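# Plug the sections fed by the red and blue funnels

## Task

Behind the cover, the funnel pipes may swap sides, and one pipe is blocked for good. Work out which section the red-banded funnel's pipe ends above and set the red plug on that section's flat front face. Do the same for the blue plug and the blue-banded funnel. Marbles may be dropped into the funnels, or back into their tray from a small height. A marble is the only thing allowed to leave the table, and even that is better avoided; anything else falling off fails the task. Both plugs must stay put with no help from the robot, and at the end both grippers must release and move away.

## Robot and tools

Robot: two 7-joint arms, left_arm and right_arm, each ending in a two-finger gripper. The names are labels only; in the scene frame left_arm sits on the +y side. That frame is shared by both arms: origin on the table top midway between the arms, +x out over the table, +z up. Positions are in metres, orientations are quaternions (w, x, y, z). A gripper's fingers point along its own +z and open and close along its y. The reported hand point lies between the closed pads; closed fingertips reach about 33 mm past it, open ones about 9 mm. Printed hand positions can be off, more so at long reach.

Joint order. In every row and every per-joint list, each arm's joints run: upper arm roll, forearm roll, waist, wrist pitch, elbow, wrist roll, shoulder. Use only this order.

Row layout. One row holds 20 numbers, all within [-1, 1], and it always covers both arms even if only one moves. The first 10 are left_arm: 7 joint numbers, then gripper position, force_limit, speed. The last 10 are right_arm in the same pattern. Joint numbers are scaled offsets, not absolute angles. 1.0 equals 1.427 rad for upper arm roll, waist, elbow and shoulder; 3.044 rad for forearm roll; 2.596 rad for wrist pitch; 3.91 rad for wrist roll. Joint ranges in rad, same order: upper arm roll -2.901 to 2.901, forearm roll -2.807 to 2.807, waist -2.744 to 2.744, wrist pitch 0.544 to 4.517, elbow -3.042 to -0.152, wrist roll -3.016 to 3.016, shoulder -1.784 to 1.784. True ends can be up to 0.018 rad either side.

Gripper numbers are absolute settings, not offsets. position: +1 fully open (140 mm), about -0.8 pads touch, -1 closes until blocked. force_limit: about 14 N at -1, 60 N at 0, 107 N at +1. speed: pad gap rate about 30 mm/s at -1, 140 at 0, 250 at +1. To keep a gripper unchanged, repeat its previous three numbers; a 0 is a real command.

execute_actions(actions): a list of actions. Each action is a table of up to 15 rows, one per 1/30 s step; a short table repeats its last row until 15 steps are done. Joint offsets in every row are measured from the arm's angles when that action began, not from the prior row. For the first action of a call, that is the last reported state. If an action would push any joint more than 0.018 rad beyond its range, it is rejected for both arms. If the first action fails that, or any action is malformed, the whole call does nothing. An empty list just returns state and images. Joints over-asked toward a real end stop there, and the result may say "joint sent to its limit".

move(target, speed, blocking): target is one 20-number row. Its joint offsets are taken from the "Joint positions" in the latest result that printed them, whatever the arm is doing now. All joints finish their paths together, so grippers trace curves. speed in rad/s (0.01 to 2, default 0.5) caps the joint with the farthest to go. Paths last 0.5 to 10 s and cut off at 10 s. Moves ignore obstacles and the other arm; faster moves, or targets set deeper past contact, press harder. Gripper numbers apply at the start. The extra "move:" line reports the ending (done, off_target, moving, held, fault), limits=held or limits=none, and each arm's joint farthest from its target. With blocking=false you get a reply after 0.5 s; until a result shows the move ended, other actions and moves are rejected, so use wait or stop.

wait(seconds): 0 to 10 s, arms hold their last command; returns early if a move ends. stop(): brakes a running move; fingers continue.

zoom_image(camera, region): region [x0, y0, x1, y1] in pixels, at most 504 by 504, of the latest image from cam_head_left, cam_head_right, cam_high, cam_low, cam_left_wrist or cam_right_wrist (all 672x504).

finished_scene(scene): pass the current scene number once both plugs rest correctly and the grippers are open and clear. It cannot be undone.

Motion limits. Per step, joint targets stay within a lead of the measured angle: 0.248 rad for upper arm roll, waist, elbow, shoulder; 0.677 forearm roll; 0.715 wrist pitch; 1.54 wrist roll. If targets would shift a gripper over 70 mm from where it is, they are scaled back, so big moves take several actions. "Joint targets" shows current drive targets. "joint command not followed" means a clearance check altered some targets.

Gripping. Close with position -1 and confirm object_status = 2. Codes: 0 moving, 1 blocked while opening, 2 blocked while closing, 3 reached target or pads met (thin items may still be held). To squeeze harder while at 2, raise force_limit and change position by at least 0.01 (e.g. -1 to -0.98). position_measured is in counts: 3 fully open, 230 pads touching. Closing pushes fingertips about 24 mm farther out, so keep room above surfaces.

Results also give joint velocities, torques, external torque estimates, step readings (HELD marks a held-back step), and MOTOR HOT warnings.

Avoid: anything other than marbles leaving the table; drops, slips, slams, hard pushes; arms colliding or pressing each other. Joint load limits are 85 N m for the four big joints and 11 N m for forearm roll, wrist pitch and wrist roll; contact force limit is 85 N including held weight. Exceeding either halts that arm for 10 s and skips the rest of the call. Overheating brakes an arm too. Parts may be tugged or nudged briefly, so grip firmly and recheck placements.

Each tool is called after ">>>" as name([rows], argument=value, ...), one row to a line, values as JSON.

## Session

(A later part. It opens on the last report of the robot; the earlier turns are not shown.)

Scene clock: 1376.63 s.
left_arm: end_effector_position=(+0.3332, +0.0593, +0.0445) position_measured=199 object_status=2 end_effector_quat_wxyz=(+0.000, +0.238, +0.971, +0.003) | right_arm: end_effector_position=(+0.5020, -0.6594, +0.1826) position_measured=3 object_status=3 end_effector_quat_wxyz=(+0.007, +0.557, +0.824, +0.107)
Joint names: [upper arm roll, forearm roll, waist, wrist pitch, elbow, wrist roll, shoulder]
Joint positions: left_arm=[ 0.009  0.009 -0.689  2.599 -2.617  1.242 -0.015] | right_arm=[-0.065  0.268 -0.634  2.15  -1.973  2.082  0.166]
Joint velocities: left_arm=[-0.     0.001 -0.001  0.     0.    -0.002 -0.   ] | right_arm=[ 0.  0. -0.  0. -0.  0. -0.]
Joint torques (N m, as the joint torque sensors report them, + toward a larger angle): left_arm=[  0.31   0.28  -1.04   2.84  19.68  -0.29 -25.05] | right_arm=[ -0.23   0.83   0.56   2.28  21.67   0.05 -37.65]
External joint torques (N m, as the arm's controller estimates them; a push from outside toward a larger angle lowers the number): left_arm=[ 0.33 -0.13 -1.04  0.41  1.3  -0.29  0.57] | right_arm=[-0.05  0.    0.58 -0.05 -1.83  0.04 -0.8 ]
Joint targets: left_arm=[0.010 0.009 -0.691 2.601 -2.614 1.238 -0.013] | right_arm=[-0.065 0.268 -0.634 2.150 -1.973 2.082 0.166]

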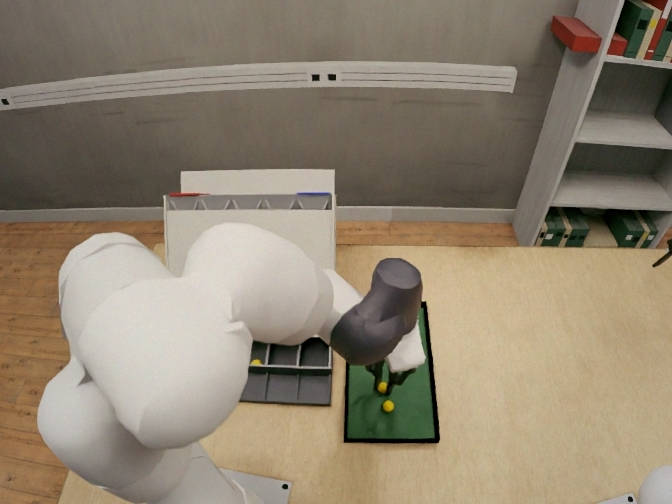

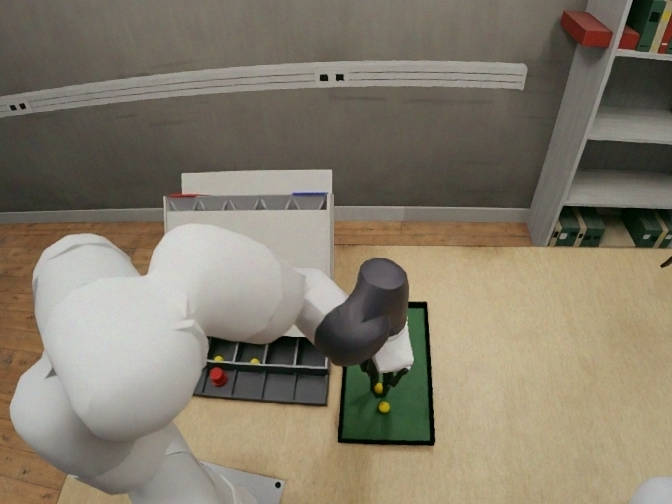

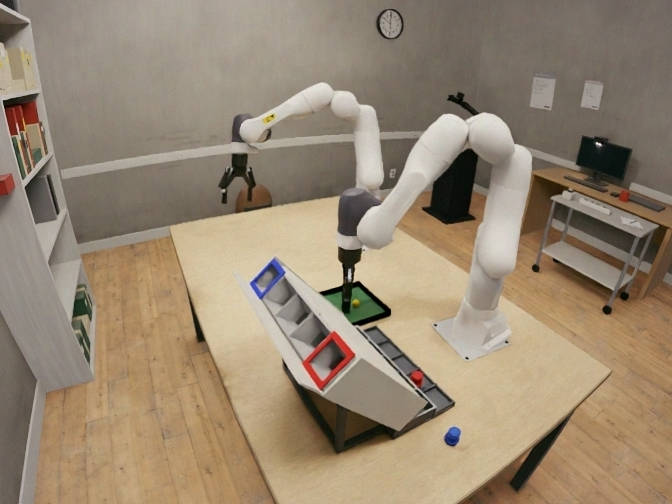

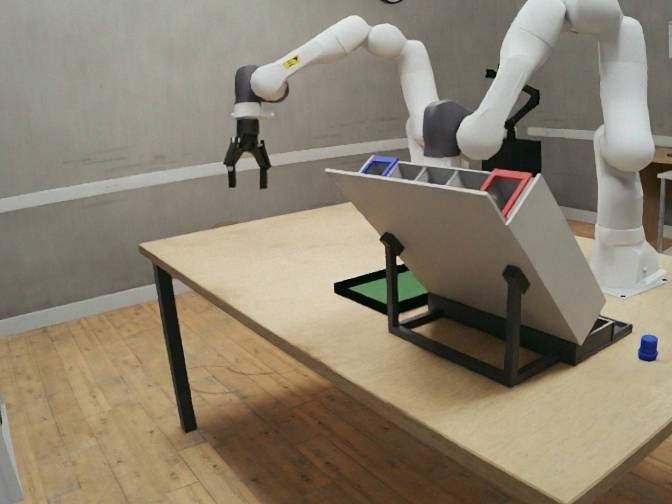

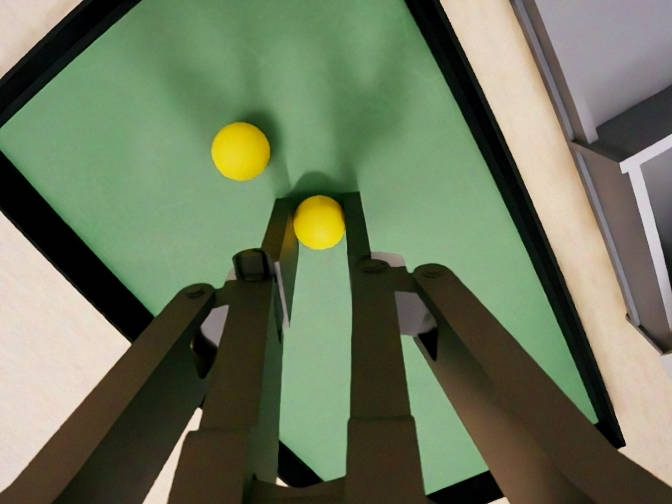

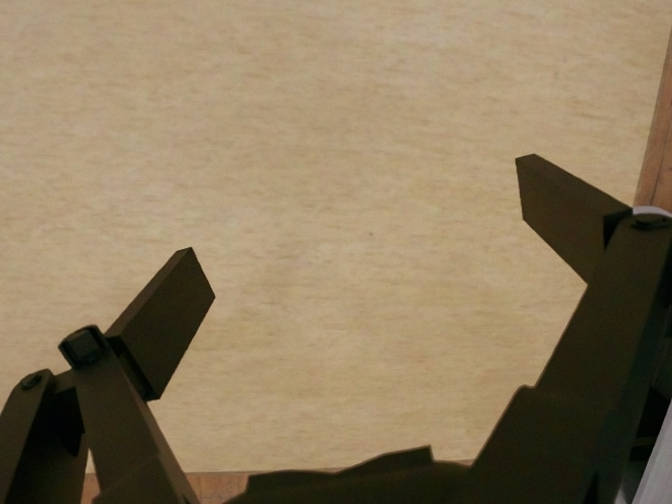

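>>> execute_actions([
  [[0,0,0.001,0,0,0,-0.0018,-1,0,-0.5,0,0,0,0,0,0,0,1,-0.5,0],[0,0,0.004,-0.0008,0,0,-0.0072,-1,0,-0.5,0,0,0,0,0,0,0,1,-0.5,0],[0,0,0.009,-0.0031,0,0,-0.016,-1,0,-0.5,0,0,0,0,0,0,0,1,-0.5,0],[0,0,0.0159,-0.0112,0,0,-0.0281,-1,0,-0.5,0,0,0,0,0,0,0,1,-0.5,0],[0,0,0.0249,-0.0218,0,0,-0.0434,-1,0,-0.5,0,0,0,0,0,0,0,1,-0.5,0],[0,0,0.0359,-0.0354,0,0,-0.0617,-1,0,-0.5,0,0,0,0,0,0,0,1,-0.5,0],[0,0,0.0488,-0.0501,0,0,-0.0824,-1,0,-0.5,0,0,0,0,0,0,0,1,-0.5,0],[0,0,0.0637,-0.0628,0,0,-0.1053,-1,0,-0.5,0,0,0,0,0,0,0,1,-0.5,0],[0,0,0.0807,-0.0767,0,0,-0.1299,-1,0,-0.5,0,0,0,0,0,0,0,1,-0.5,0],[0,0,0.0994,-0.089,0,0,-0.1556,-1,0,-0.5,0,0,0,0,0,0,0,1,-0.5,0],[0,0,0.1193,-0.099,0,0,-0.181,-1,0,-0.5,0,0,0,0,0,0,0,1,-0.5,0],[0,0,0.1392,-0.1086,0.0004,0,-0.2045,-1,0,-0.5,0,0,0,0,0,0,0,1,-0.5,0],[0,0,0.1593,-0.1167,0.0019,0,-0.2261,-1,0,-0.5,0,0,0,0,0,0,0,1,-0.5,0],[0,0,0.1791,-0.121,0.0046,0,-0.2456,-1,0,-0.5,0,0,0,0,0,0,0,1,-0.5,0],[0,0,0.199,-0.1229,0.0084,0,-0.2631,-1,0,-0.5,0,0,0,0,0,0,0,1,-0.5,0]],
  [[0,0,0.0637,-0.0352,0.0113,0,-0.0633,-1,0,-0.5,0,0,0,0,0,0,0,1,-0.5,0],[0,0,0.0836,-0.0331,0.0174,0,-0.077,-1,0,-0.5,0,0,0,0,0,0,0,1,-0.5,0],[0,0,0.1035,-0.0308,0.0247,0,-0.0889,-1,0,-0.5,0,0,0,0,0,0,0,1,-0.5,0],[0,0,0.1234,-0.0273,0.0331,0,-0.0987,-1,0,-0.5,0,0,0,0,0,0,0,1,-0.5,0],[0,0,0.1433,-0.0231,0.0428,0,-0.1066,-1,0,-0.5,0,0,0,0,0,0,0,1,-0.5,0],[0,0,0.1632,-0.0193,0.0535,0,-0.1127,-1,0,-0.5,0,0,0,0,0,0,0,1,-0.5,0],[0,0,0.1828,-0.0181,0.0655,0,-0.1167,-1,0,-0.5,0,0,0,0,0,0,0,1,-0.5,0],[0,0,0.2018,-0.0181,0.0786,0,-0.1189,-1,0,-0.5,0,0,0,0,0,0,0,1,-0.5,0],[0,0,0.2203,-0.0181,0.0929,0,-0.1194,-1,0,-0.5,0,0,0,0,0,0,0,1,-0.5,0],[0,0,0.2382,-0.0181,0.1083,0,-0.1189,-1,0,-0.5,0,0,0,0,0,0,0,1,-0.5,0],[0,0,0.2556,-0.0181,0.1249,0,-0.1172,-1,0,-0.5,0,0,0,0,0,0,0,1,-0.5,0],[0,0,0.2725,-0.0181,0.1426,0,-0.1143,-1,0,-0.5,0,0,0,0,0,0,0,1,-0.5,0],[0,0,0.2887,-0.0181,0.1615,0,-0.1097,-1,0,-0.5,0,0,0,0,0,0,0,1,-0.5,0],[0,0,0.3045,-0.0181,0.1815,0,-0.1032,-1,0,-0.5,0,0,0,0,0,0,0,1,-0.5,0],[0,0,0.3197,-0.0181,0.2029,0,-0.0945,-1,0,-0.5,0,0,0,0,0,0,0,1,-0.5,0]],
  [[0,0,0.0502,0,0.0662,0,0.0247,-1,0,-0.5,0,0,0,0,0,0,0,1,-0.5,0],[0,0,0.0635,0,0.0884,0,0.0374,-1,0,-0.5,0,0,0,0,0,0,0,1,-0.5,0],[0,0,0.0751,0,0.1093,0,0.0509,-1,0,-0.5,0,0,0,0,0,0,0,1,-0.5,0],[0,0,0.0849,0.0012,0.1273,0,0.0661,-1,0,-0.5,0,0,0,0,0,0,0,1,-0.5,0],[0,0,0.0931,0.005,0.142,0,0.0835,-1,0,-0.5,0,0,0,0,0,0,0,1,-0.5,0],[0,0,0.1002,0.0119,0.154,0,0.1008,-1,0,-0.5,0,0,0,0,0,0,0,1,-0.5,0],[0,0,0.106,0.0206,0.1634,0,0.1162,-1,0,-0.5,0,0,0,0,0,0,0,1,-0.5,0],[0,0,0.1104,0.0273,0.1701,0,0.1285,-1,0,-0.5,0,0,0,0,0,0,0,1,-0.5,0],[0,0,0.1137,0.03,0.175,0,0.1376,-1,0,-0.5,0,0,0,0,0,0,0,1,-0.5,0],[0,0,0.1156,0.03,0.1785,0,0.1432,-1,0,-0.5,0,0,0,0,0,0,0,1,-0.5,0],[0,0,0.1163,0.027,0.18,0,0.1451,-1,0,-0.5,0,0,0,0,0,0,0,1,-0.5,0],[0,0,0.1163,0.0239,0.18,0,0.1451,-0.25,0,0.5,0,0,0,0,0,0,0,1,-0.5,0],[0,0,0.1163,0.022,0.18,0,0.1451,-0.25,0,0.5,0,0,0,0,0,0,0,1,-0.5,0],[0,0,0.1163,0.0208,0.18,0,0.1451,-0.25,0,0.5,0,0,0,0,0,0,0,1,-0.5,0],[0,0,0.1163,0.02,0.18,0,0.1451,-0.25,0,0.5,0,0,0,0,0,0,0,1,-0.5,0]],
])

Scene clock: 1498.13 s.
left_arm: end_effector_position=(+0.6494, +0.3647, +0.3942) position_measured=170 object_status=0 end_effector_quat_wxyz=(+0.250, -0.151, +0.955, -0.040) | right_arm: end_effector_position=(+0.5020, -0.6594, +0.1826) position_measured=3 object_status=3 end_effector_quat_wxyz=(+0.007, +0.557, +0.824, +0.107)
Joint names: [upper arm roll, forearm roll, waist, wrist pitch, elbow, wrist roll, shoulder]
Joint positions: left_arm=[ 0.011  0.009  0.1    2.374 -2.135  1.242 -0.274] | right_arm=[-0.065  0.268 -0.634  2.15  -1.973  2.082  0.166]
Joint velocities: left_arm=[-0.    -0.     0.013  0.     0.034 -0.001  0.042] | right_arm=[ 0.001 -0.001  0.     0.001 -0.     0.001  0.   ]
Joint torques (N m, as the joint torque sensors report them, + toward a larger angle): left_arm=[ -1.81   0.65   0.64   3.47  28.62  -0.02 -24.41] | right_arm=[ -0.07   0.84   0.62   2.34  22.08   0.07 -37.95]
External joint torques (N m, as the arm's controller estimates them; a push from outside toward a larger angle lowers the number): left_arm=[-1.06 -0.14  0.94 -0.06  1.95  0.    1.8 ] | right_arm=[ 0.05  0.01  0.58  0.   -1.45  0.05 -1.06]
External joint torques at the end of the 1st action: left_arm=[ 0.19 -0.04  1.37 -0.49  1.62  0.03 -1.41] | right_arm=[ 0.15  0.01  0.87 -0.02 -1.55  0.03 -0.56]
External joint torques at the end of the 2nd action: left_arm=[-0.79 -0.06  2.35  0.    0.69 -0.03  0.45] | right_arm=[ 0.    0.03  0.81 -0.02 -1.61  0.03 -0.74]
Joint targets: left_arm=[0.009 0.009 0.103 2.375 -2.127 1.242 -0.273] | right_arm=[-0.065 0.268 -0.634 2.150 -1.973 2.082 0.166]
Step readings (joint positions; steps 1 to 15: 1st action; 16 to 30: 2nd action; 31 to 45: 3rd action):
0: left_arm=[0.009 0.009 -0.689 2.599 -2.616 1.242 -0.015] | right_arm=[-0.065 0.268 -0.634 2.150 -1.973 2.082 0.166]
1: left_arm=[0.009 0.009 -0.689 2.599 -2.616 1.242 -0.015] | right_arm=[-0.065 0.268 -0.634 2.150 -1.973 2.082 0.166]
2: left_arm=[0.009 0.009 -0.688 2.599 -2.616 1.242 -0.016] | right_arm=[-0.065 0.268 -0.634 2.150 -1.973 2.082 0.166]
4: left_arm=[0.008 0.009 -0.682 2.593 -2.617 1.242 -0.027] | right_arm=[-0.065 0.268 -0.634 2.150 -1.973 2.082 0.166]
8: left_arm=[0.006 0.009 -0.638 2.533 -2.618 1.242 -0.100] | right_arm=[-0.065 0.268 -0.634 2.150 -1.973 2.082 0.166]
15: left_arm=[0.008 0.009 -0.467 2.370 -2.612 1.242 -0.326] | right_arm=[-0.065 0.268 -0.634 2.150 -1.973 2.082 0.166]
16: left_arm=[0.008 0.009 -0.439 2.354 -2.608 1.242 -0.354] | right_arm=[-0.065 0.268 -0.634 2.150 -1.973 2.082 0.166]
17: left_arm=[0.009 0.009 -0.411 2.341 -2.603 1.242 -0.381] | right_arm=[-0.065 0.268 -0.634 2.150 -1.973 2.082 0.166]
19: left_arm=[0.009 0.009 -0.354 2.327 -2.587 1.242 -0.425] | right_arm=[-0.065 0.268 -0.634 2.150 -1.973 2.082 0.166]
23: left_arm=[0.009 0.009 -0.242 2.323 -2.535 1.242 -0.478] | right_arm=[-0.065 0.268 -0.634 2.150 -1.973 2.082 0.166]
30: left_arm=[0.009 0.009 -0.063 2.323 -2.384 1.242 -0.480] | right_arm=[-0.065 0.268 -0.634 2.150 -1.973 2.082 0.166]
31: left_arm=[0.009 0.009 -0.041 2.323 -2.355 1.242 -0.471] | right_arm=[-0.065 0.268 -0.634 2.150 -1.973 2.082 0.166]
32: left_arm=[0.009 0.009 -0.019 2.323 -2.324 1.242 -0.460] | right_arm=[-0.065 0.268 -0.634 2.150 -1.973 2.082 0.166]
34: left_arm=[0.010 0.009 0.019 2.324 -2.263 1.242 -0.430] | right_arm=[-0.065 0.268 -0.634 2.150 -1.973 2.082 0.166]
38: left_arm=[0.010 0.009 0.073 2.349 -2.172 1.242 -0.351] | right_arm=[-0.065 0.268 -0.634 2.150 -1.973 2.082 0.166]
45: Joint positions above

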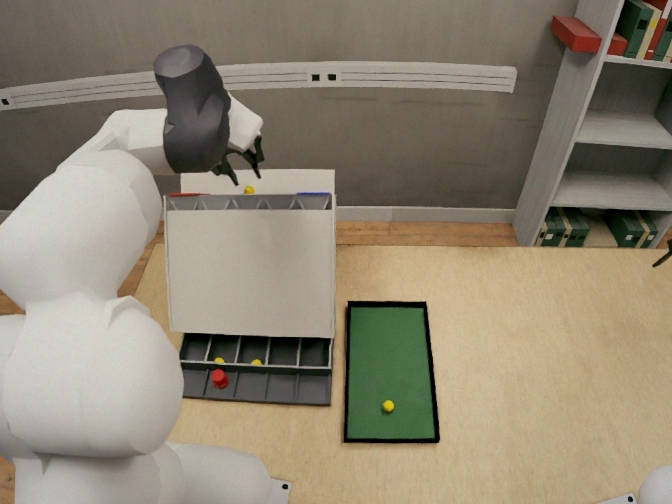

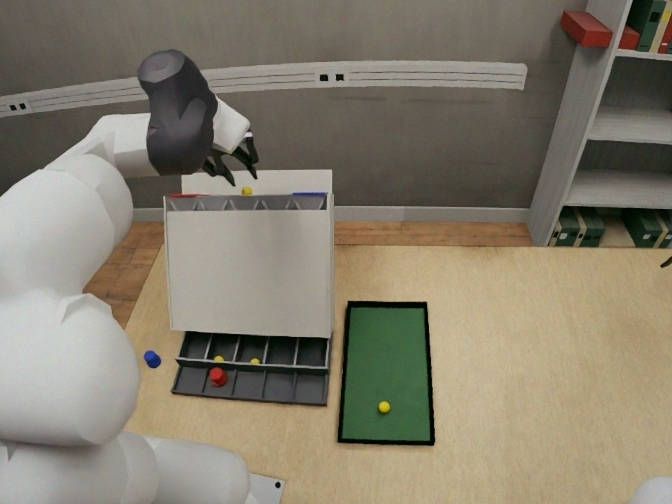

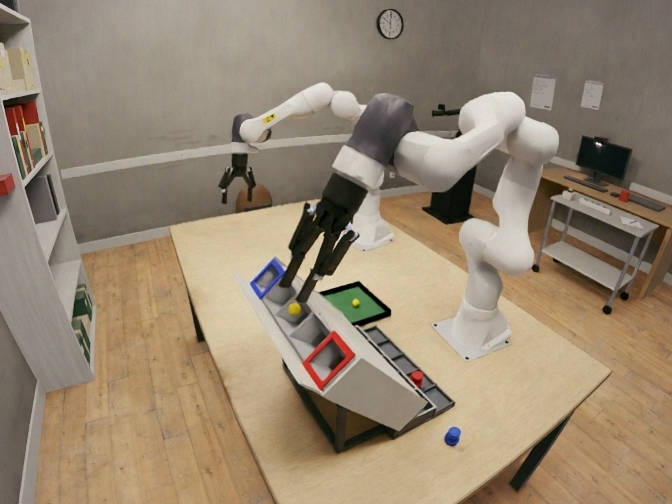

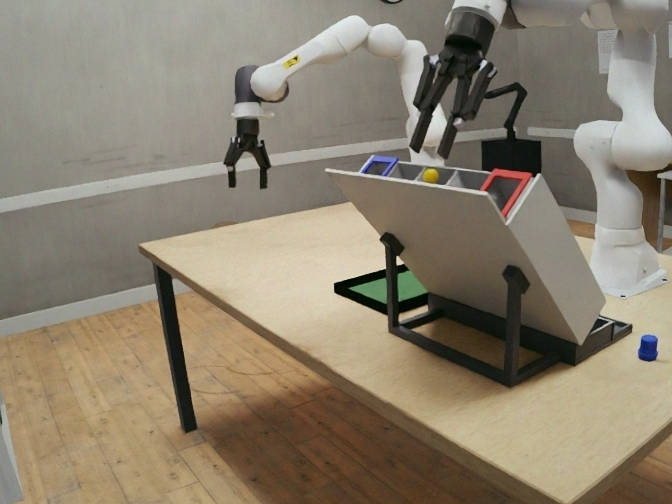

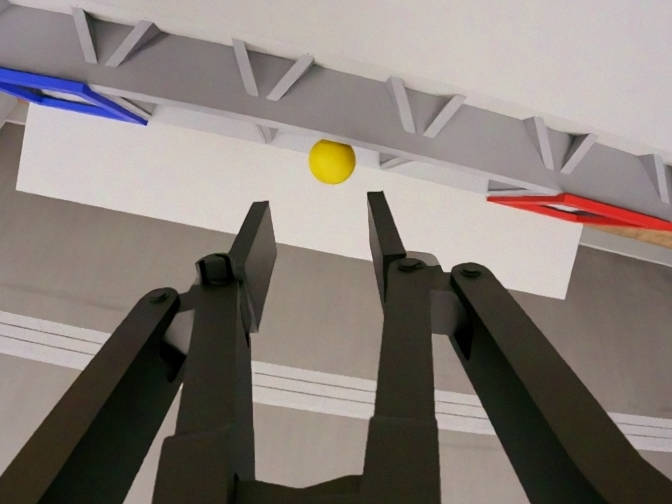

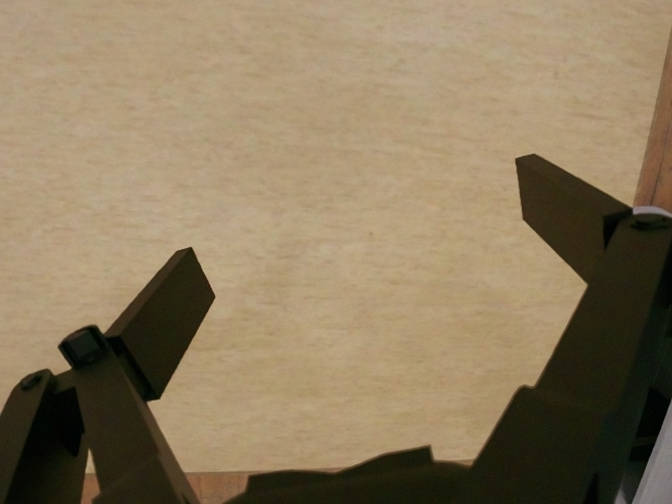

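>>> execute_actions(actions=[])

>>> zoom_image(camera="cam_head_right", region=[110, 320, 450, 450])

Scene clock: 1514.33 s.
left_arm: end_effector_position=(+0.6509, +0.3646, +0.3973) position_measured=160 object_status=3 end_effector_quat_wxyz=(+0.253, -0.151, +0.955, -0.041) | right_arm: end_effector_position=(+0.5020, -0.6594, +0.1826) position_measured=3 object_status=3 end_effector_quat_wxyz=(+0.007, +0.557, +0.824, +0.107)
Joint names: [upper arm roll, forearm roll, waist, wrist pitch, elbow, wrist roll, shoulder]
Joint positions: left_arm=[ 0.01   0.009  0.101  2.374 -2.129  1.242 -0.273] | right_arm=[-0.065  0.268 -0.634  2.15  -1.973  2.082  0.166]
Joint velocities: left_arm=[ 0.    -0.     0.001 -0.001 -0.001  0.002 -0.   ] | right_arm=[ 0.001 -0.001  0.    -0.    -0.    -0.     0.   ]
Joint torques (N m, as the joint torque sensors report them, + toward a larger angle): left_arm=[ -1.13   0.73   1.77   3.44  26.61  -0.07 -23.33] | right_arm=[ -0.12   0.81   0.51   2.3   22.03   0.06 -37.47]
External joint torques (N m, as the arm's controller estimates them; a push from outside toward a larger angle lowers the number): left_arm=[-0.92 -0.04  1.67  0.14  1.46 -0.04  0.02] | right_arm=[ 0.08 -0.02  0.54 -0.05 -1.53  0.04 -0.56]
Joint targets: left_arm=[0.009 0.009 0.103 2.375 -2.127 1.242 -0.273] | right_arm=[-0.065 0.268 -0.634 2.150 -1.973 2.082 0.166]

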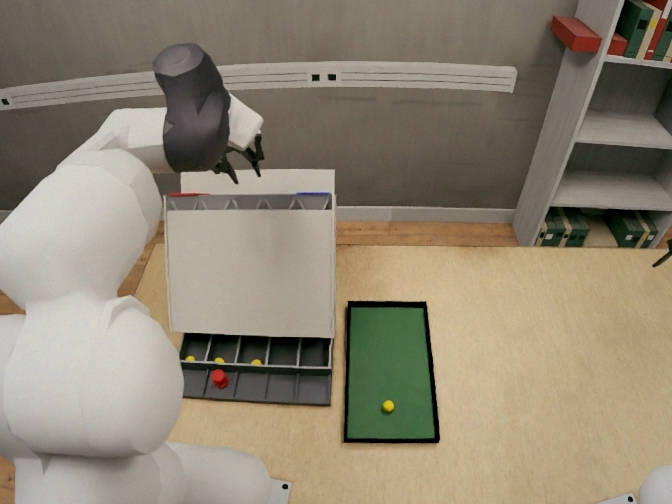

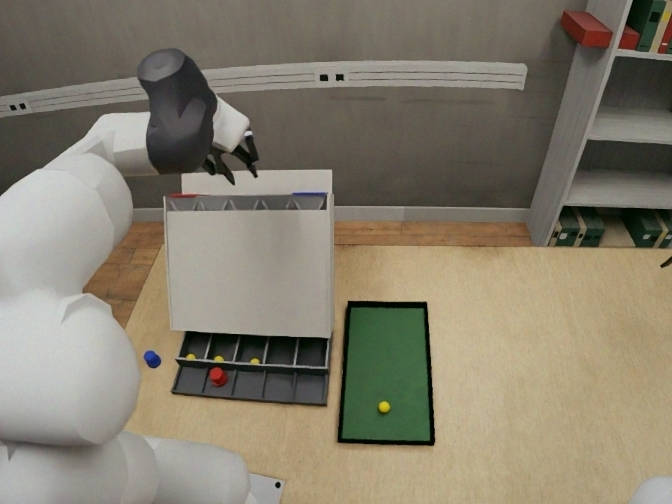

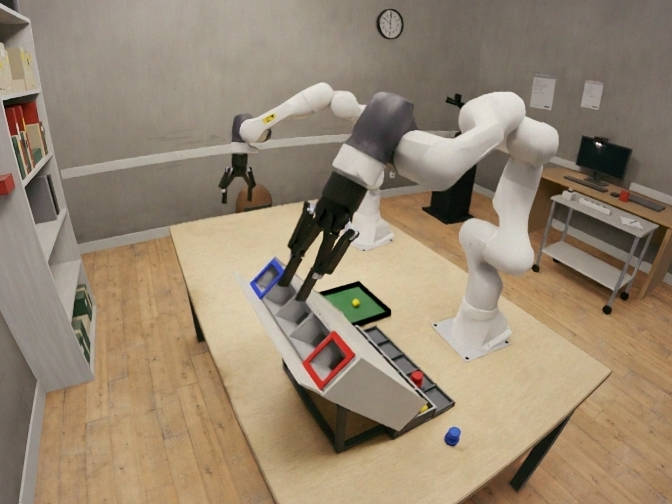

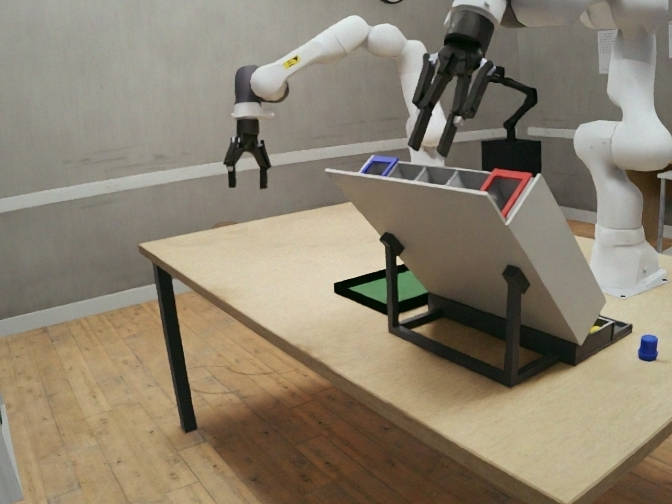

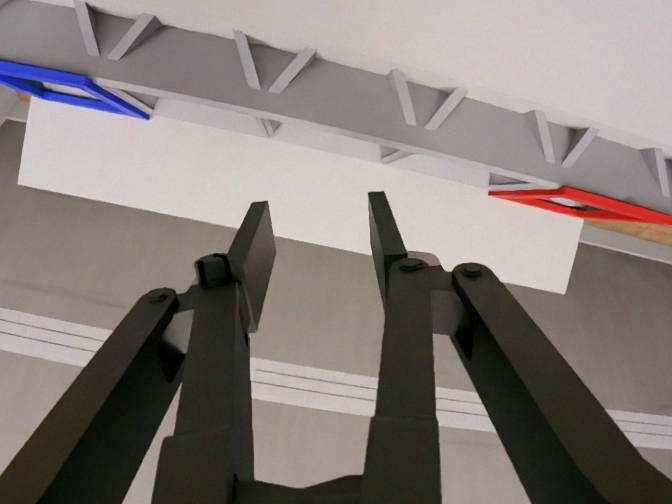

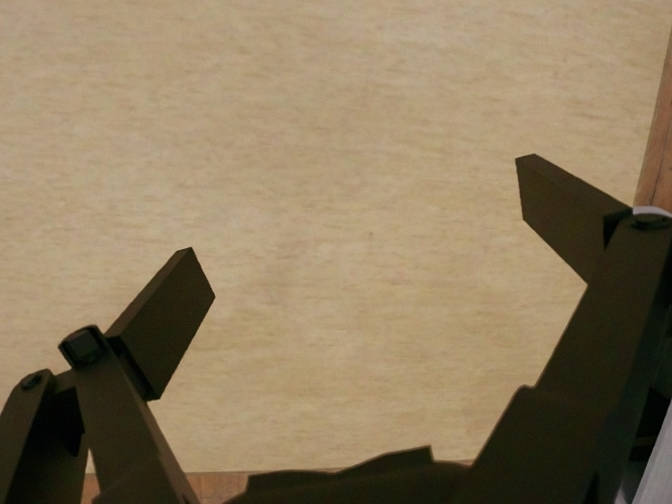

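Region (110, 320, 450, 450) of cam_head_right's 672x504 image, scaled by 1.482, with more detail than that image has; it fills the top 193 rows of this view, and the rest is white.

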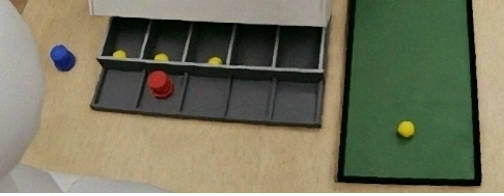

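>>> execute_actions([
  [[0,0,-0.0008,0,-0.0012,0,-0.0024,-0.25,0,0.5,0,0,0,0,0,0,0,1,-0.5,0],[0,0,-0.0032,0,-0.0049,0,-0.0095,-0.25,0,0.5,0,0,0,0,0,0,0,1,-0.5,0],[0,0,-0.0071,-0.0015,-0.0114,0,-0.021,-0.25,0,0.5,0,0,0,0,0,0,0,1,-0.5,0],[0,0,-0.0127,-0.0077,-0.0206,0,-0.0363,-0.25,0,0.5,0,0,0,0,0,0,0,1,-0.5,0],[0,0,-0.0201,-0.0146,-0.0334,0,-0.0546,-0.25,0,0.5,0,0,0,0,0,0,0,1,-0.5,0],[0,0,-0.0293,-0.0235,-0.0499,0,-0.0737,-0.25,0,0.5,0,0,0,0,0,0,0,1,-0.5,0],[0,0,-0.0404,-0.0308,-0.0701,0,-0.091,-0.25,0,0.5,0,0,0,0,0,0,0,1,-0.5,0],[0,0,-0.0537,-0.0343,-0.0934,0,-0.1065,-0.25,0,0.5,0,0,0,0,0,0,0,1,-0.5,0],[0,0,-0.0683,-0.0312,-0.1174,0,-0.12,-0.25,0,0.5,0,0,0,0,0,0,0,1,-0.5,0],[0,0,-0.0835,-0.0266,-0.1405,0,-0.1307,-0.25,0,0.5,0,0,0,0,0,0,0,1,-0.5,0],[0,0,-0.0992,-0.025,-0.1625,0,-0.1389,-0.25,0,0.5,0,0,0,0,0,0,0,1,-0.5,0],[0,0,-0.1154,-0.022,-0.1835,0,-0.1449,-0.25,0,0.5,0,0,0,0,0,0,0,1,-0.5,0],[0,0,-0.1322,-0.0208,-0.2033,0,-0.1491,-0.25,0,0.5,0,0,0,0,0,0,0,1,-0.5,0],[0,0,-0.1496,-0.0208,-0.2218,0,-0.1517,-0.25,0,0.5,0,0,0,0,0,0,0,1,-0.5,0],[0,0,-0.1676,-0.0208,-0.2388,0,-0.153,-0.25,0,0.5,0,0,0,0,0,0,0,1,-0.5,0]],
  [[0,0,-0.0564,0,-0.057,0,-0.0098,-0.25,0,0.5,0,0,0,0,0,0,0,1,-0.5,0],[0,0,-0.0756,0,-0.0711,0,-0.0093,-0.25,0,0.5,0,0,0,0,0,0,0,1,-0.5,0],[0,0,-0.0954,0,-0.0842,0,-0.0071,-0.25,0,0.5,0,0,0,0,0,0,0,1,-0.5,0],[0,0,-0.1158,0,-0.0958,0,-0.0037,-0.25,0,0.5,0,0,0,0,0,0,0,1,-0.5,0],[0,0,-0.1369,0,-0.1064,0,0.0011,-0.25,0,0.5,0,0,0,0,0,0,0,1,-0.5,0],[0,0,-0.1586,0,-0.1161,0,0.0072,-0.25,0,0.5,0,0,0,0,0,0,0,1,-0.5,0],[0,0,-0.181,0,-0.1249,0,0.0146,-0.25,0,0.5,0,0,0,0,0,0,0,1,-0.5,0],[0,0,-0.2041,0,-0.1329,0,0.0231,-0.25,0,0.5,0,0,0,0,0,0,0,1,-0.5,0],[0,0,-0.2279,0,-0.1404,0,0.0328,-0.25,0,0.5,0,0,0,0,0,0,0,1,-0.5,0],[0,0,-0.2524,0,-0.1472,0,0.0435,-0.25,0,0.5,0,0,0,0,0,0,0,1,-0.5,0],[0,0,-0.2776,0,-0.1537,0,0.0552,-0.25,0,0.5,0,0,0,0,0,0,0,1,-0.5,0],[0,0,-0.3036,0.0031,-0.1594,0,0.0674,-0.25,0,0.5,0,0,0,0,0,0,0,1,-0.5,0],[0,0,-0.3304,0.0089,-0.1645,0,0.0807,-0.25,0,0.5,0,0,0,0,0,0,0,1,-0.5,0],[0,0,-0.3579,0.0193,-0.1692,0,0.0954,-0.25,0,0.5,0,0,0,0,0,0,0,1,-0.5,0],[0,0,-0.3862,0.0266,-0.1734,0,0.1115,-0.25,0,0.5,0,0,0,0,0,0,0,1,-0.5,0]],
  [[0,0,-0.0895,0.0308,-0.0158,0,0.052,-0.25,0,0.5,0,0,0,0,0,0,0,1,-0.5,0],[0,0,-0.1174,0.0451,-0.0196,0,0.0721,-0.25,0,0.5,0,0,0,0,0,0,0,1,-0.5,0],[0,0,-0.1383,0.0562,-0.0229,0,0.0938,-0.25,0,0.5,0,0,0,0,0,0,0,1,-0.5,0],[0,0,-0.1527,0.0728,-0.0258,0,0.1155,-0.25,0,0.5,0,0,0,0,0,0,0,1,-0.5,0],[0,0,-0.1621,0.0867,-0.0284,0,0.1363,-0.25,0,0.5,0,0,0,0,0,0,0,1,-0.5,0],[0,0,-0.1678,0.1009,-0.0306,0,0.1551,-0.25,0,0.5,0,0,0,0,0,0,0,1,-0.5,0],[0,0,-0.1709,0.1106,-0.0326,0,0.1713,-0.25,0,0.5,0,0,0,0,0,0,0,1,-0.5,0],[0,0,-0.1724,0.119,-0.0343,0,0.1847,-0.25,0,0.5,0,0,0,0,0,0,0,1,-0.5,0],[0,0,-0.173,0.1237,-0.0357,0,0.1943,-1,0,-0.25,0,0,0,0,0,0,0,1,-0.5,0],[0,0,-0.1731,0.124,-0.0364,0,0.2,-1,0,-0.25,0,0,0,0,0,0,0,1,-0.5,0],[0,0,-0.1731,0.1229,-0.0368,0,0.202,-1,0,-0.25,0,0,0,0,0,0,0,1,-0.5,0],[0,0,-0.1731,0.1183,-0.0368,0,0.202,-1,0,-0.25,0,0,0,0,0,0,0,1,-0.5,0],[0,0,-0.1731,0.1136,-0.0368,0,0.202,-1,0,-0.25,0,0,0,0,0,0,0,1,-0.5,0],[0,0,-0.1731,0.1109,-0.0368,0,0.202,-1,0,-0.25,0,0,0,0,0,0,0,1,-0.5,0],[0,0,-0.1731,0.1048,-0.0368,0,0.202,-1,0,-0.25,0,0,0,0,0,0,0,1,-0.5,0]],
])

Scene clock: 1635.83 s.
left_arm: end_effector_position=(+0.2883, +0.0444, +0.0500) position_measured=195 object_status=0 end_effector_quat_wxyz=(+0.004, +0.287, +0.958, -0.001) | right_arm: end_effector_position=(+0.5020, -0.6594, +0.1826) position_measured=3 object_status=3 end_effector_quat_wxyz=(+0.007, +0.557, +0.824, +0.107)
Joint names: [upper arm roll, forearm roll, waist, wrist pitch, elbow, wrist roll, shoulder]
Joint positions: left_arm=[ 0.01   0.009 -0.792  2.61  -2.685  1.242 -0.083] | right_arm=[-0.065  0.268 -0.634  2.15  -1.973  2.082  0.166]
Joint velocities: left_arm=[ 0.01   0.    -0.005  0.02  -0.    -0.     0.001] | right_arm=[ 0.001  0.    -0.001 -0.001 -0.001 -0.     0.   ]
Joint torques (N m, as the joint torque sensors report them, + toward a larger angle): left_arm=[  0.36   0.4   -1.22   2.71  18.5    0.01 -22.12] | right_arm=[ -0.15   0.85   0.79   2.27  21.84   0.02 -37.52]
External joint torques (N m, as the arm's controller estimates them; a push from outside toward a larger angle lowers the number): left_arm=[ 0.49  0.   -1.19  0.19 -0.37  0.01  2.18] | right_arm=[ 0.04  0.02  0.82 -0.06 -1.62  0.01 -0.74]
External joint torques at the end of the 1st action: left_arm=[-0.28 -0.06 -2.01 -0.08 -2.45 -0.04 -1.71] | right_arm=[ 0.    0.04  0.59  0.   -1.63  0.05 -0.95]
External joint torques at the end of the 2nd action: left_arm=[-0.63 -0.11 -2.09  0.44 -2.51 -0.03  0.75] | right_arm=[-0.38  0.03  0.65 -0.03 -1.67  0.   -0.42]
Joint targets: left_arm=[0.012 0.009 -0.795 2.616 -2.685 1.242 -0.081] | right_arm=[-0.065 0.268 -0.634 2.150 -1.973 2.082 0.166]
Step readings (joint positions; steps 1 to 15: 1st action; 16 to 30: 2nd action; 31 to 45: 3rd action):
0: left_arm=[0.010 0.009 0.101 2.374 -2.129 1.242 -0.273] | right_arm=[-0.065 0.268 -0.634 2.150 -1.973 2.082 0.166]
1: left_arm=[0.010 0.009 0.101 2.374 -2.129 1.242 -0.273] | right_arm=[-0.065 0.268 -0.634 2.150 -1.973 2.082 0.166]
2: left_arm=[0.010 0.009 0.100 2.374 -2.131 1.242 -0.275] | right_arm=[-0.065 0.268 -0.634 2.150 -1.973 2.082 0.166]
4: left_arm=[0.010 0.009 0.096 2.370 -2.142 1.242 -0.289] | right_arm=[-0.065 0.268 -0.634 2.150 -1.973 2.082 0.166]
8: left_arm=[0.013 0.009 0.059 2.336 -2.206 1.242 -0.373] | right_arm=[-0.065 0.268 -0.634 2.150 -1.973 2.082 0.166]
15: left_arm=[0.011 0.009 -0.083 2.323 -2.404 1.242 -0.482] | right_arm=[-0.065 0.268 -0.634 2.150 -1.973 2.082 0.166]
16: left_arm=[0.011 0.009 -0.108 2.322 -2.431 1.242 -0.486] | right_arm=[-0.065 0.268 -0.634 2.150 -1.973 2.082 0.166]
17: left_arm=[0.011 0.009 -0.133 2.322 -2.455 1.242 -0.488] | right_arm=[-0.065 0.268 -0.634 2.150 -1.973 2.082 0.166]
19: left_arm=[0.011 0.009 -0.187 2.322 -2.497 1.242 -0.489] | right_arm=[-0.065 0.268 -0.634 2.150 -1.973 2.082 0.166]
23: left_arm=[0.012 0.009 -0.304 2.322 -2.561 1.242 -0.471] | right_arm=[-0.065 0.268 -0.634 2.150 -1.973 2.082 0.166]
30: left_arm=[0.012 0.009 -0.548 2.344 -2.632 1.242 -0.369] | right_arm=[-0.065 0.268 -0.634 2.150 -1.973 2.082 0.166]
31: left_arm=[0.013 0.009 -0.587 2.357 -2.639 1.242 -0.347] | right_arm=[-0.065 0.268 -0.634 2.150 -1.973 2.082 0.166]
32: left_arm=[0.013 0.009 -0.627 2.375 -2.644 1.242 -0.323] | right_arm=[-0.065 0.268 -0.634 2.150 -1.973 2.082 0.166]
34: left_arm=[0.011 0.009 -0.698 2.418 -2.654 1.242 -0.269] | right_arm=[-0.065 0.268 -0.634 2.150 -1.973 2.082 0.166]
38: left_arm=[0.008 0.009 -0.775 2.526 -2.672 1.242 -0.157] | right_arm=[-0.065 0.268 -0.634 2.150 -1.973 2.082 0.166]
45: Joint positions above

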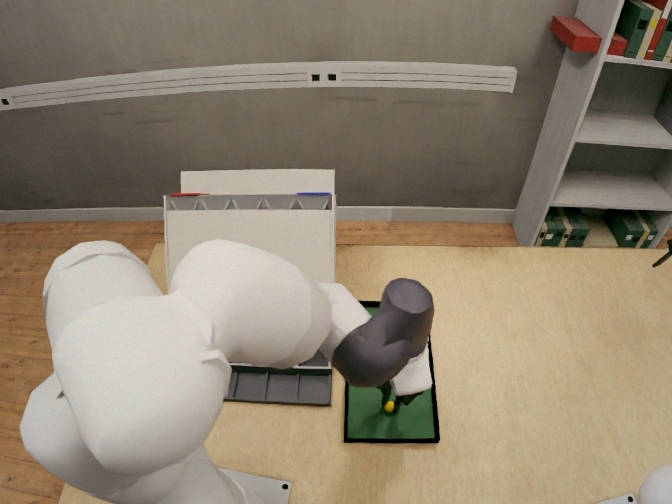

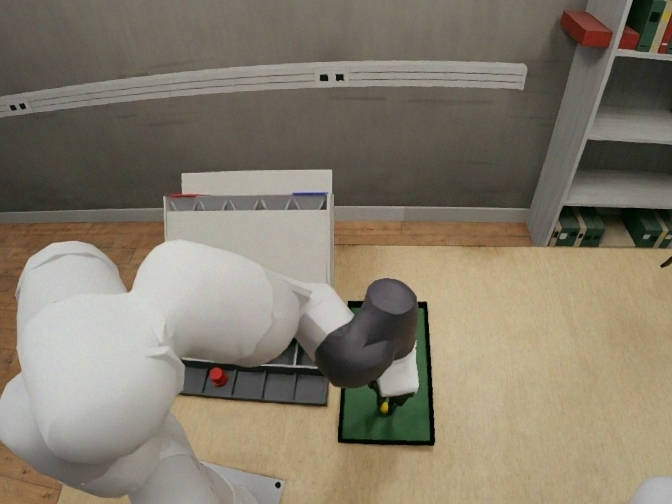

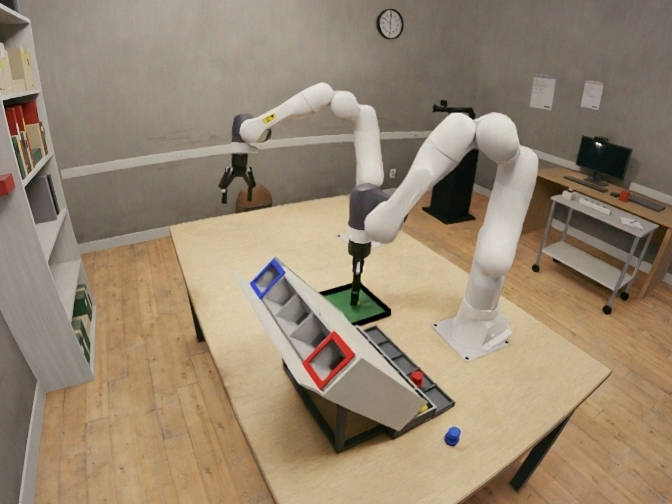

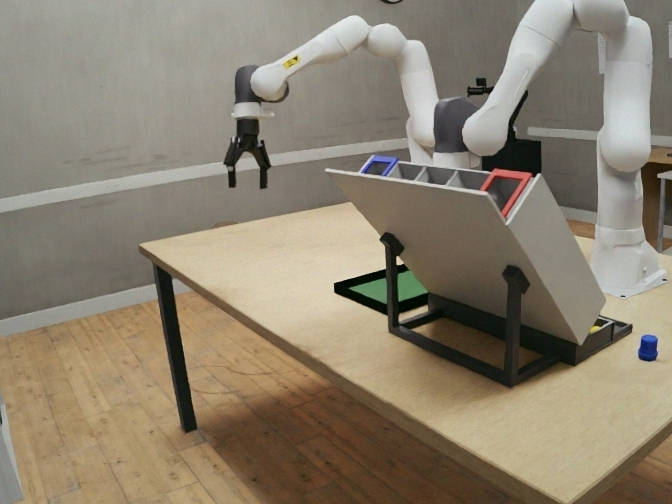

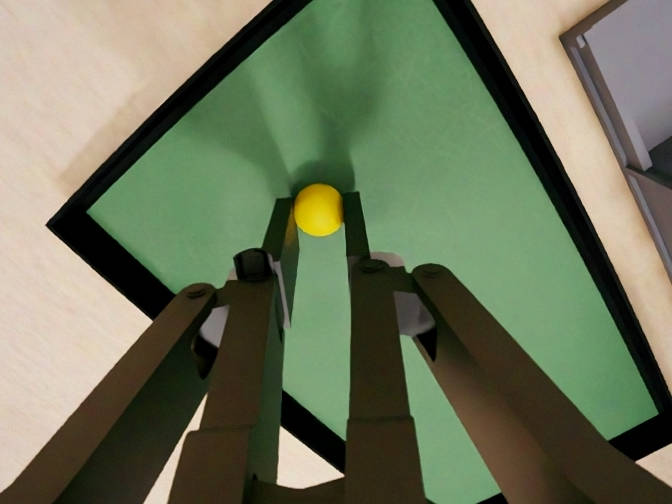

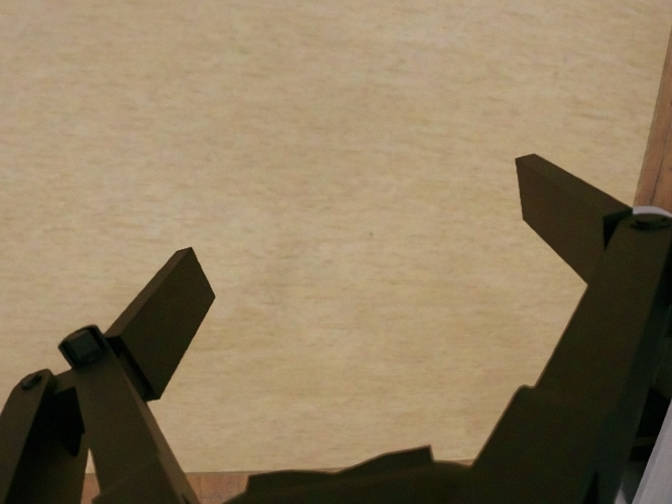

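>>> execute_actions(actions=[])

>>> zoom_image(camera="cam_left_wrist", region=[240, 150, 400, 290])

Scene clock: 1639.47 s.
left_arm: end_effector_position=(+0.2892, +0.0436, +0.0504) position_measured=200 object_status=2 end_effector_quat_wxyz=(+0.006, +0.286, +0.958, -0.002) | right_arm: end_effector_position=(+0.5020, -0.6594, +0.1826) position_measured=3 object_status=3 end_effector_quat_wxyz=(+0.007, +0.557, +0.824, +0.107)
Joint names: [upper arm roll, forearm roll, waist, wrist pitch, elbow, wrist roll, shoulder]
Joint positions: left_arm=[ 0.011  0.009 -0.793  2.614 -2.685  1.242 -0.083] | right_arm=[-0.065  0.268 -0.634  2.15  -1.973  2.082  0.166]
Joint velocities: left_arm=[ 0.    -0.001 -0.     0.    -0.001 -0.001 -0.001] | right_arm=[ 0.001  0.001  0.001  0.     0.    -0.001 -0.   ]
Joint torques (N m, as the joint torque sensors report them, + toward a larger angle): left_arm=[ -0.03   0.3   -1.32   2.8   18.14  -0.06 -22.26] | right_arm=[ -0.18   0.84   0.36   2.33  22.06   0.07 -37.52]
External joint torques (N m, as the arm's controller estimates them; a push from outside toward a larger angle lowers the number): left_arm=[ 0.06 -0.11 -1.33  0.35 -0.21 -0.06  0.96] | right_arm=[-0.06  0.01  0.3  -0.01 -1.53  0.06 -0.6 ]
Joint targets: left_arm=[0.012 0.009 -0.795 2.616 -2.685 1.242 -0.081] | right_arm=[-0.065 0.268 -0.634 2.150 -1.973 2.082 0.166]

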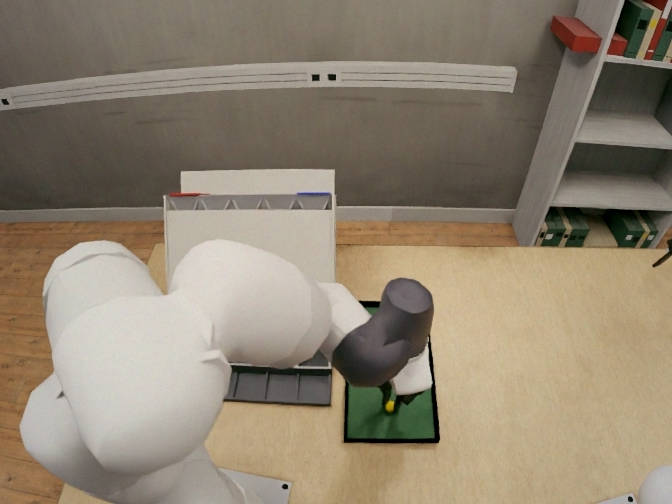

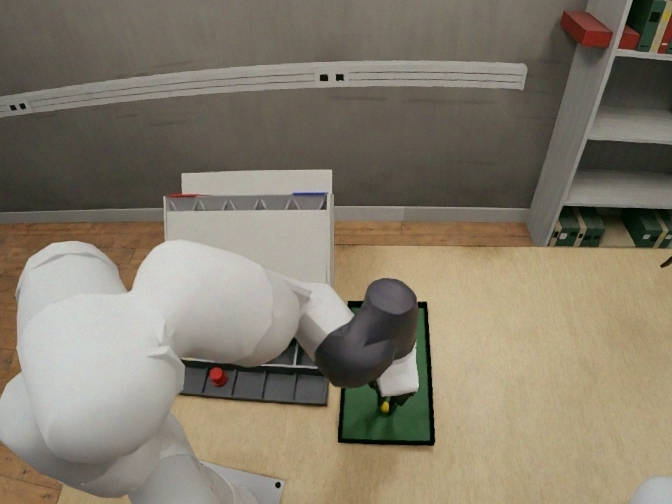

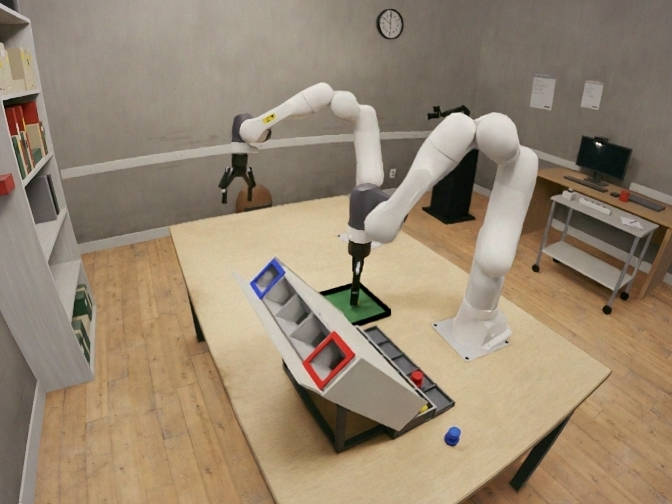

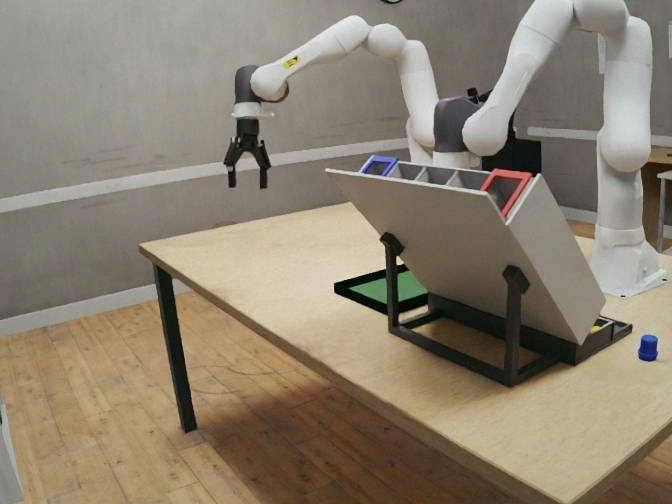

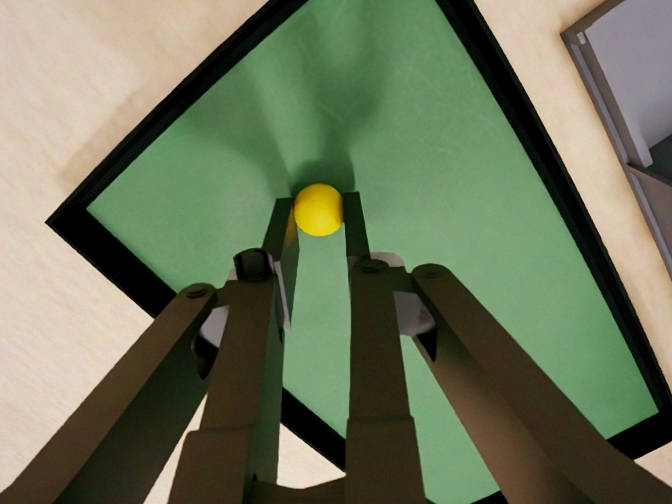

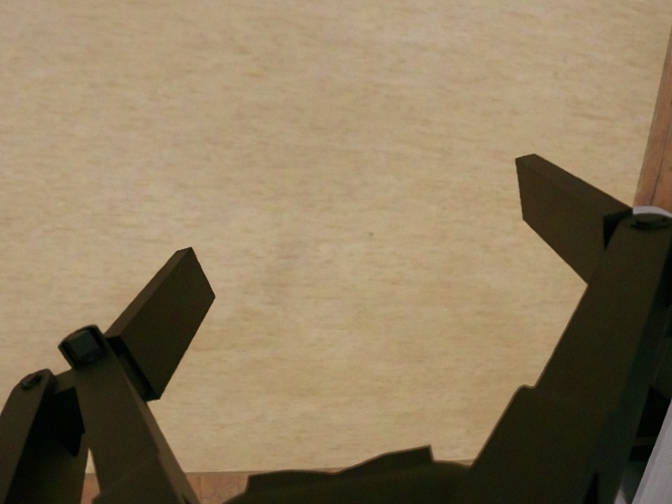

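Region (240, 150, 400, 290) of cam_left_wrist's 672x504 image, scaled by 3.150, with more detail than that image has; it fills the top 441 rows of this view, and the rest is white.

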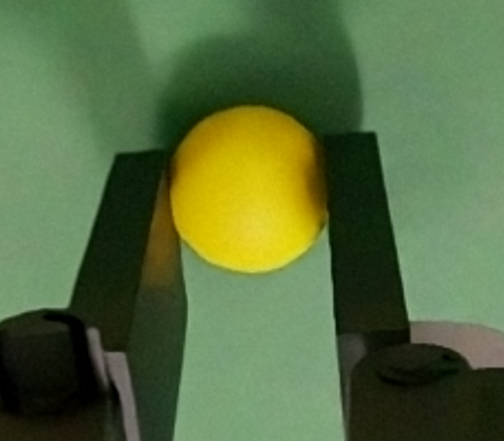

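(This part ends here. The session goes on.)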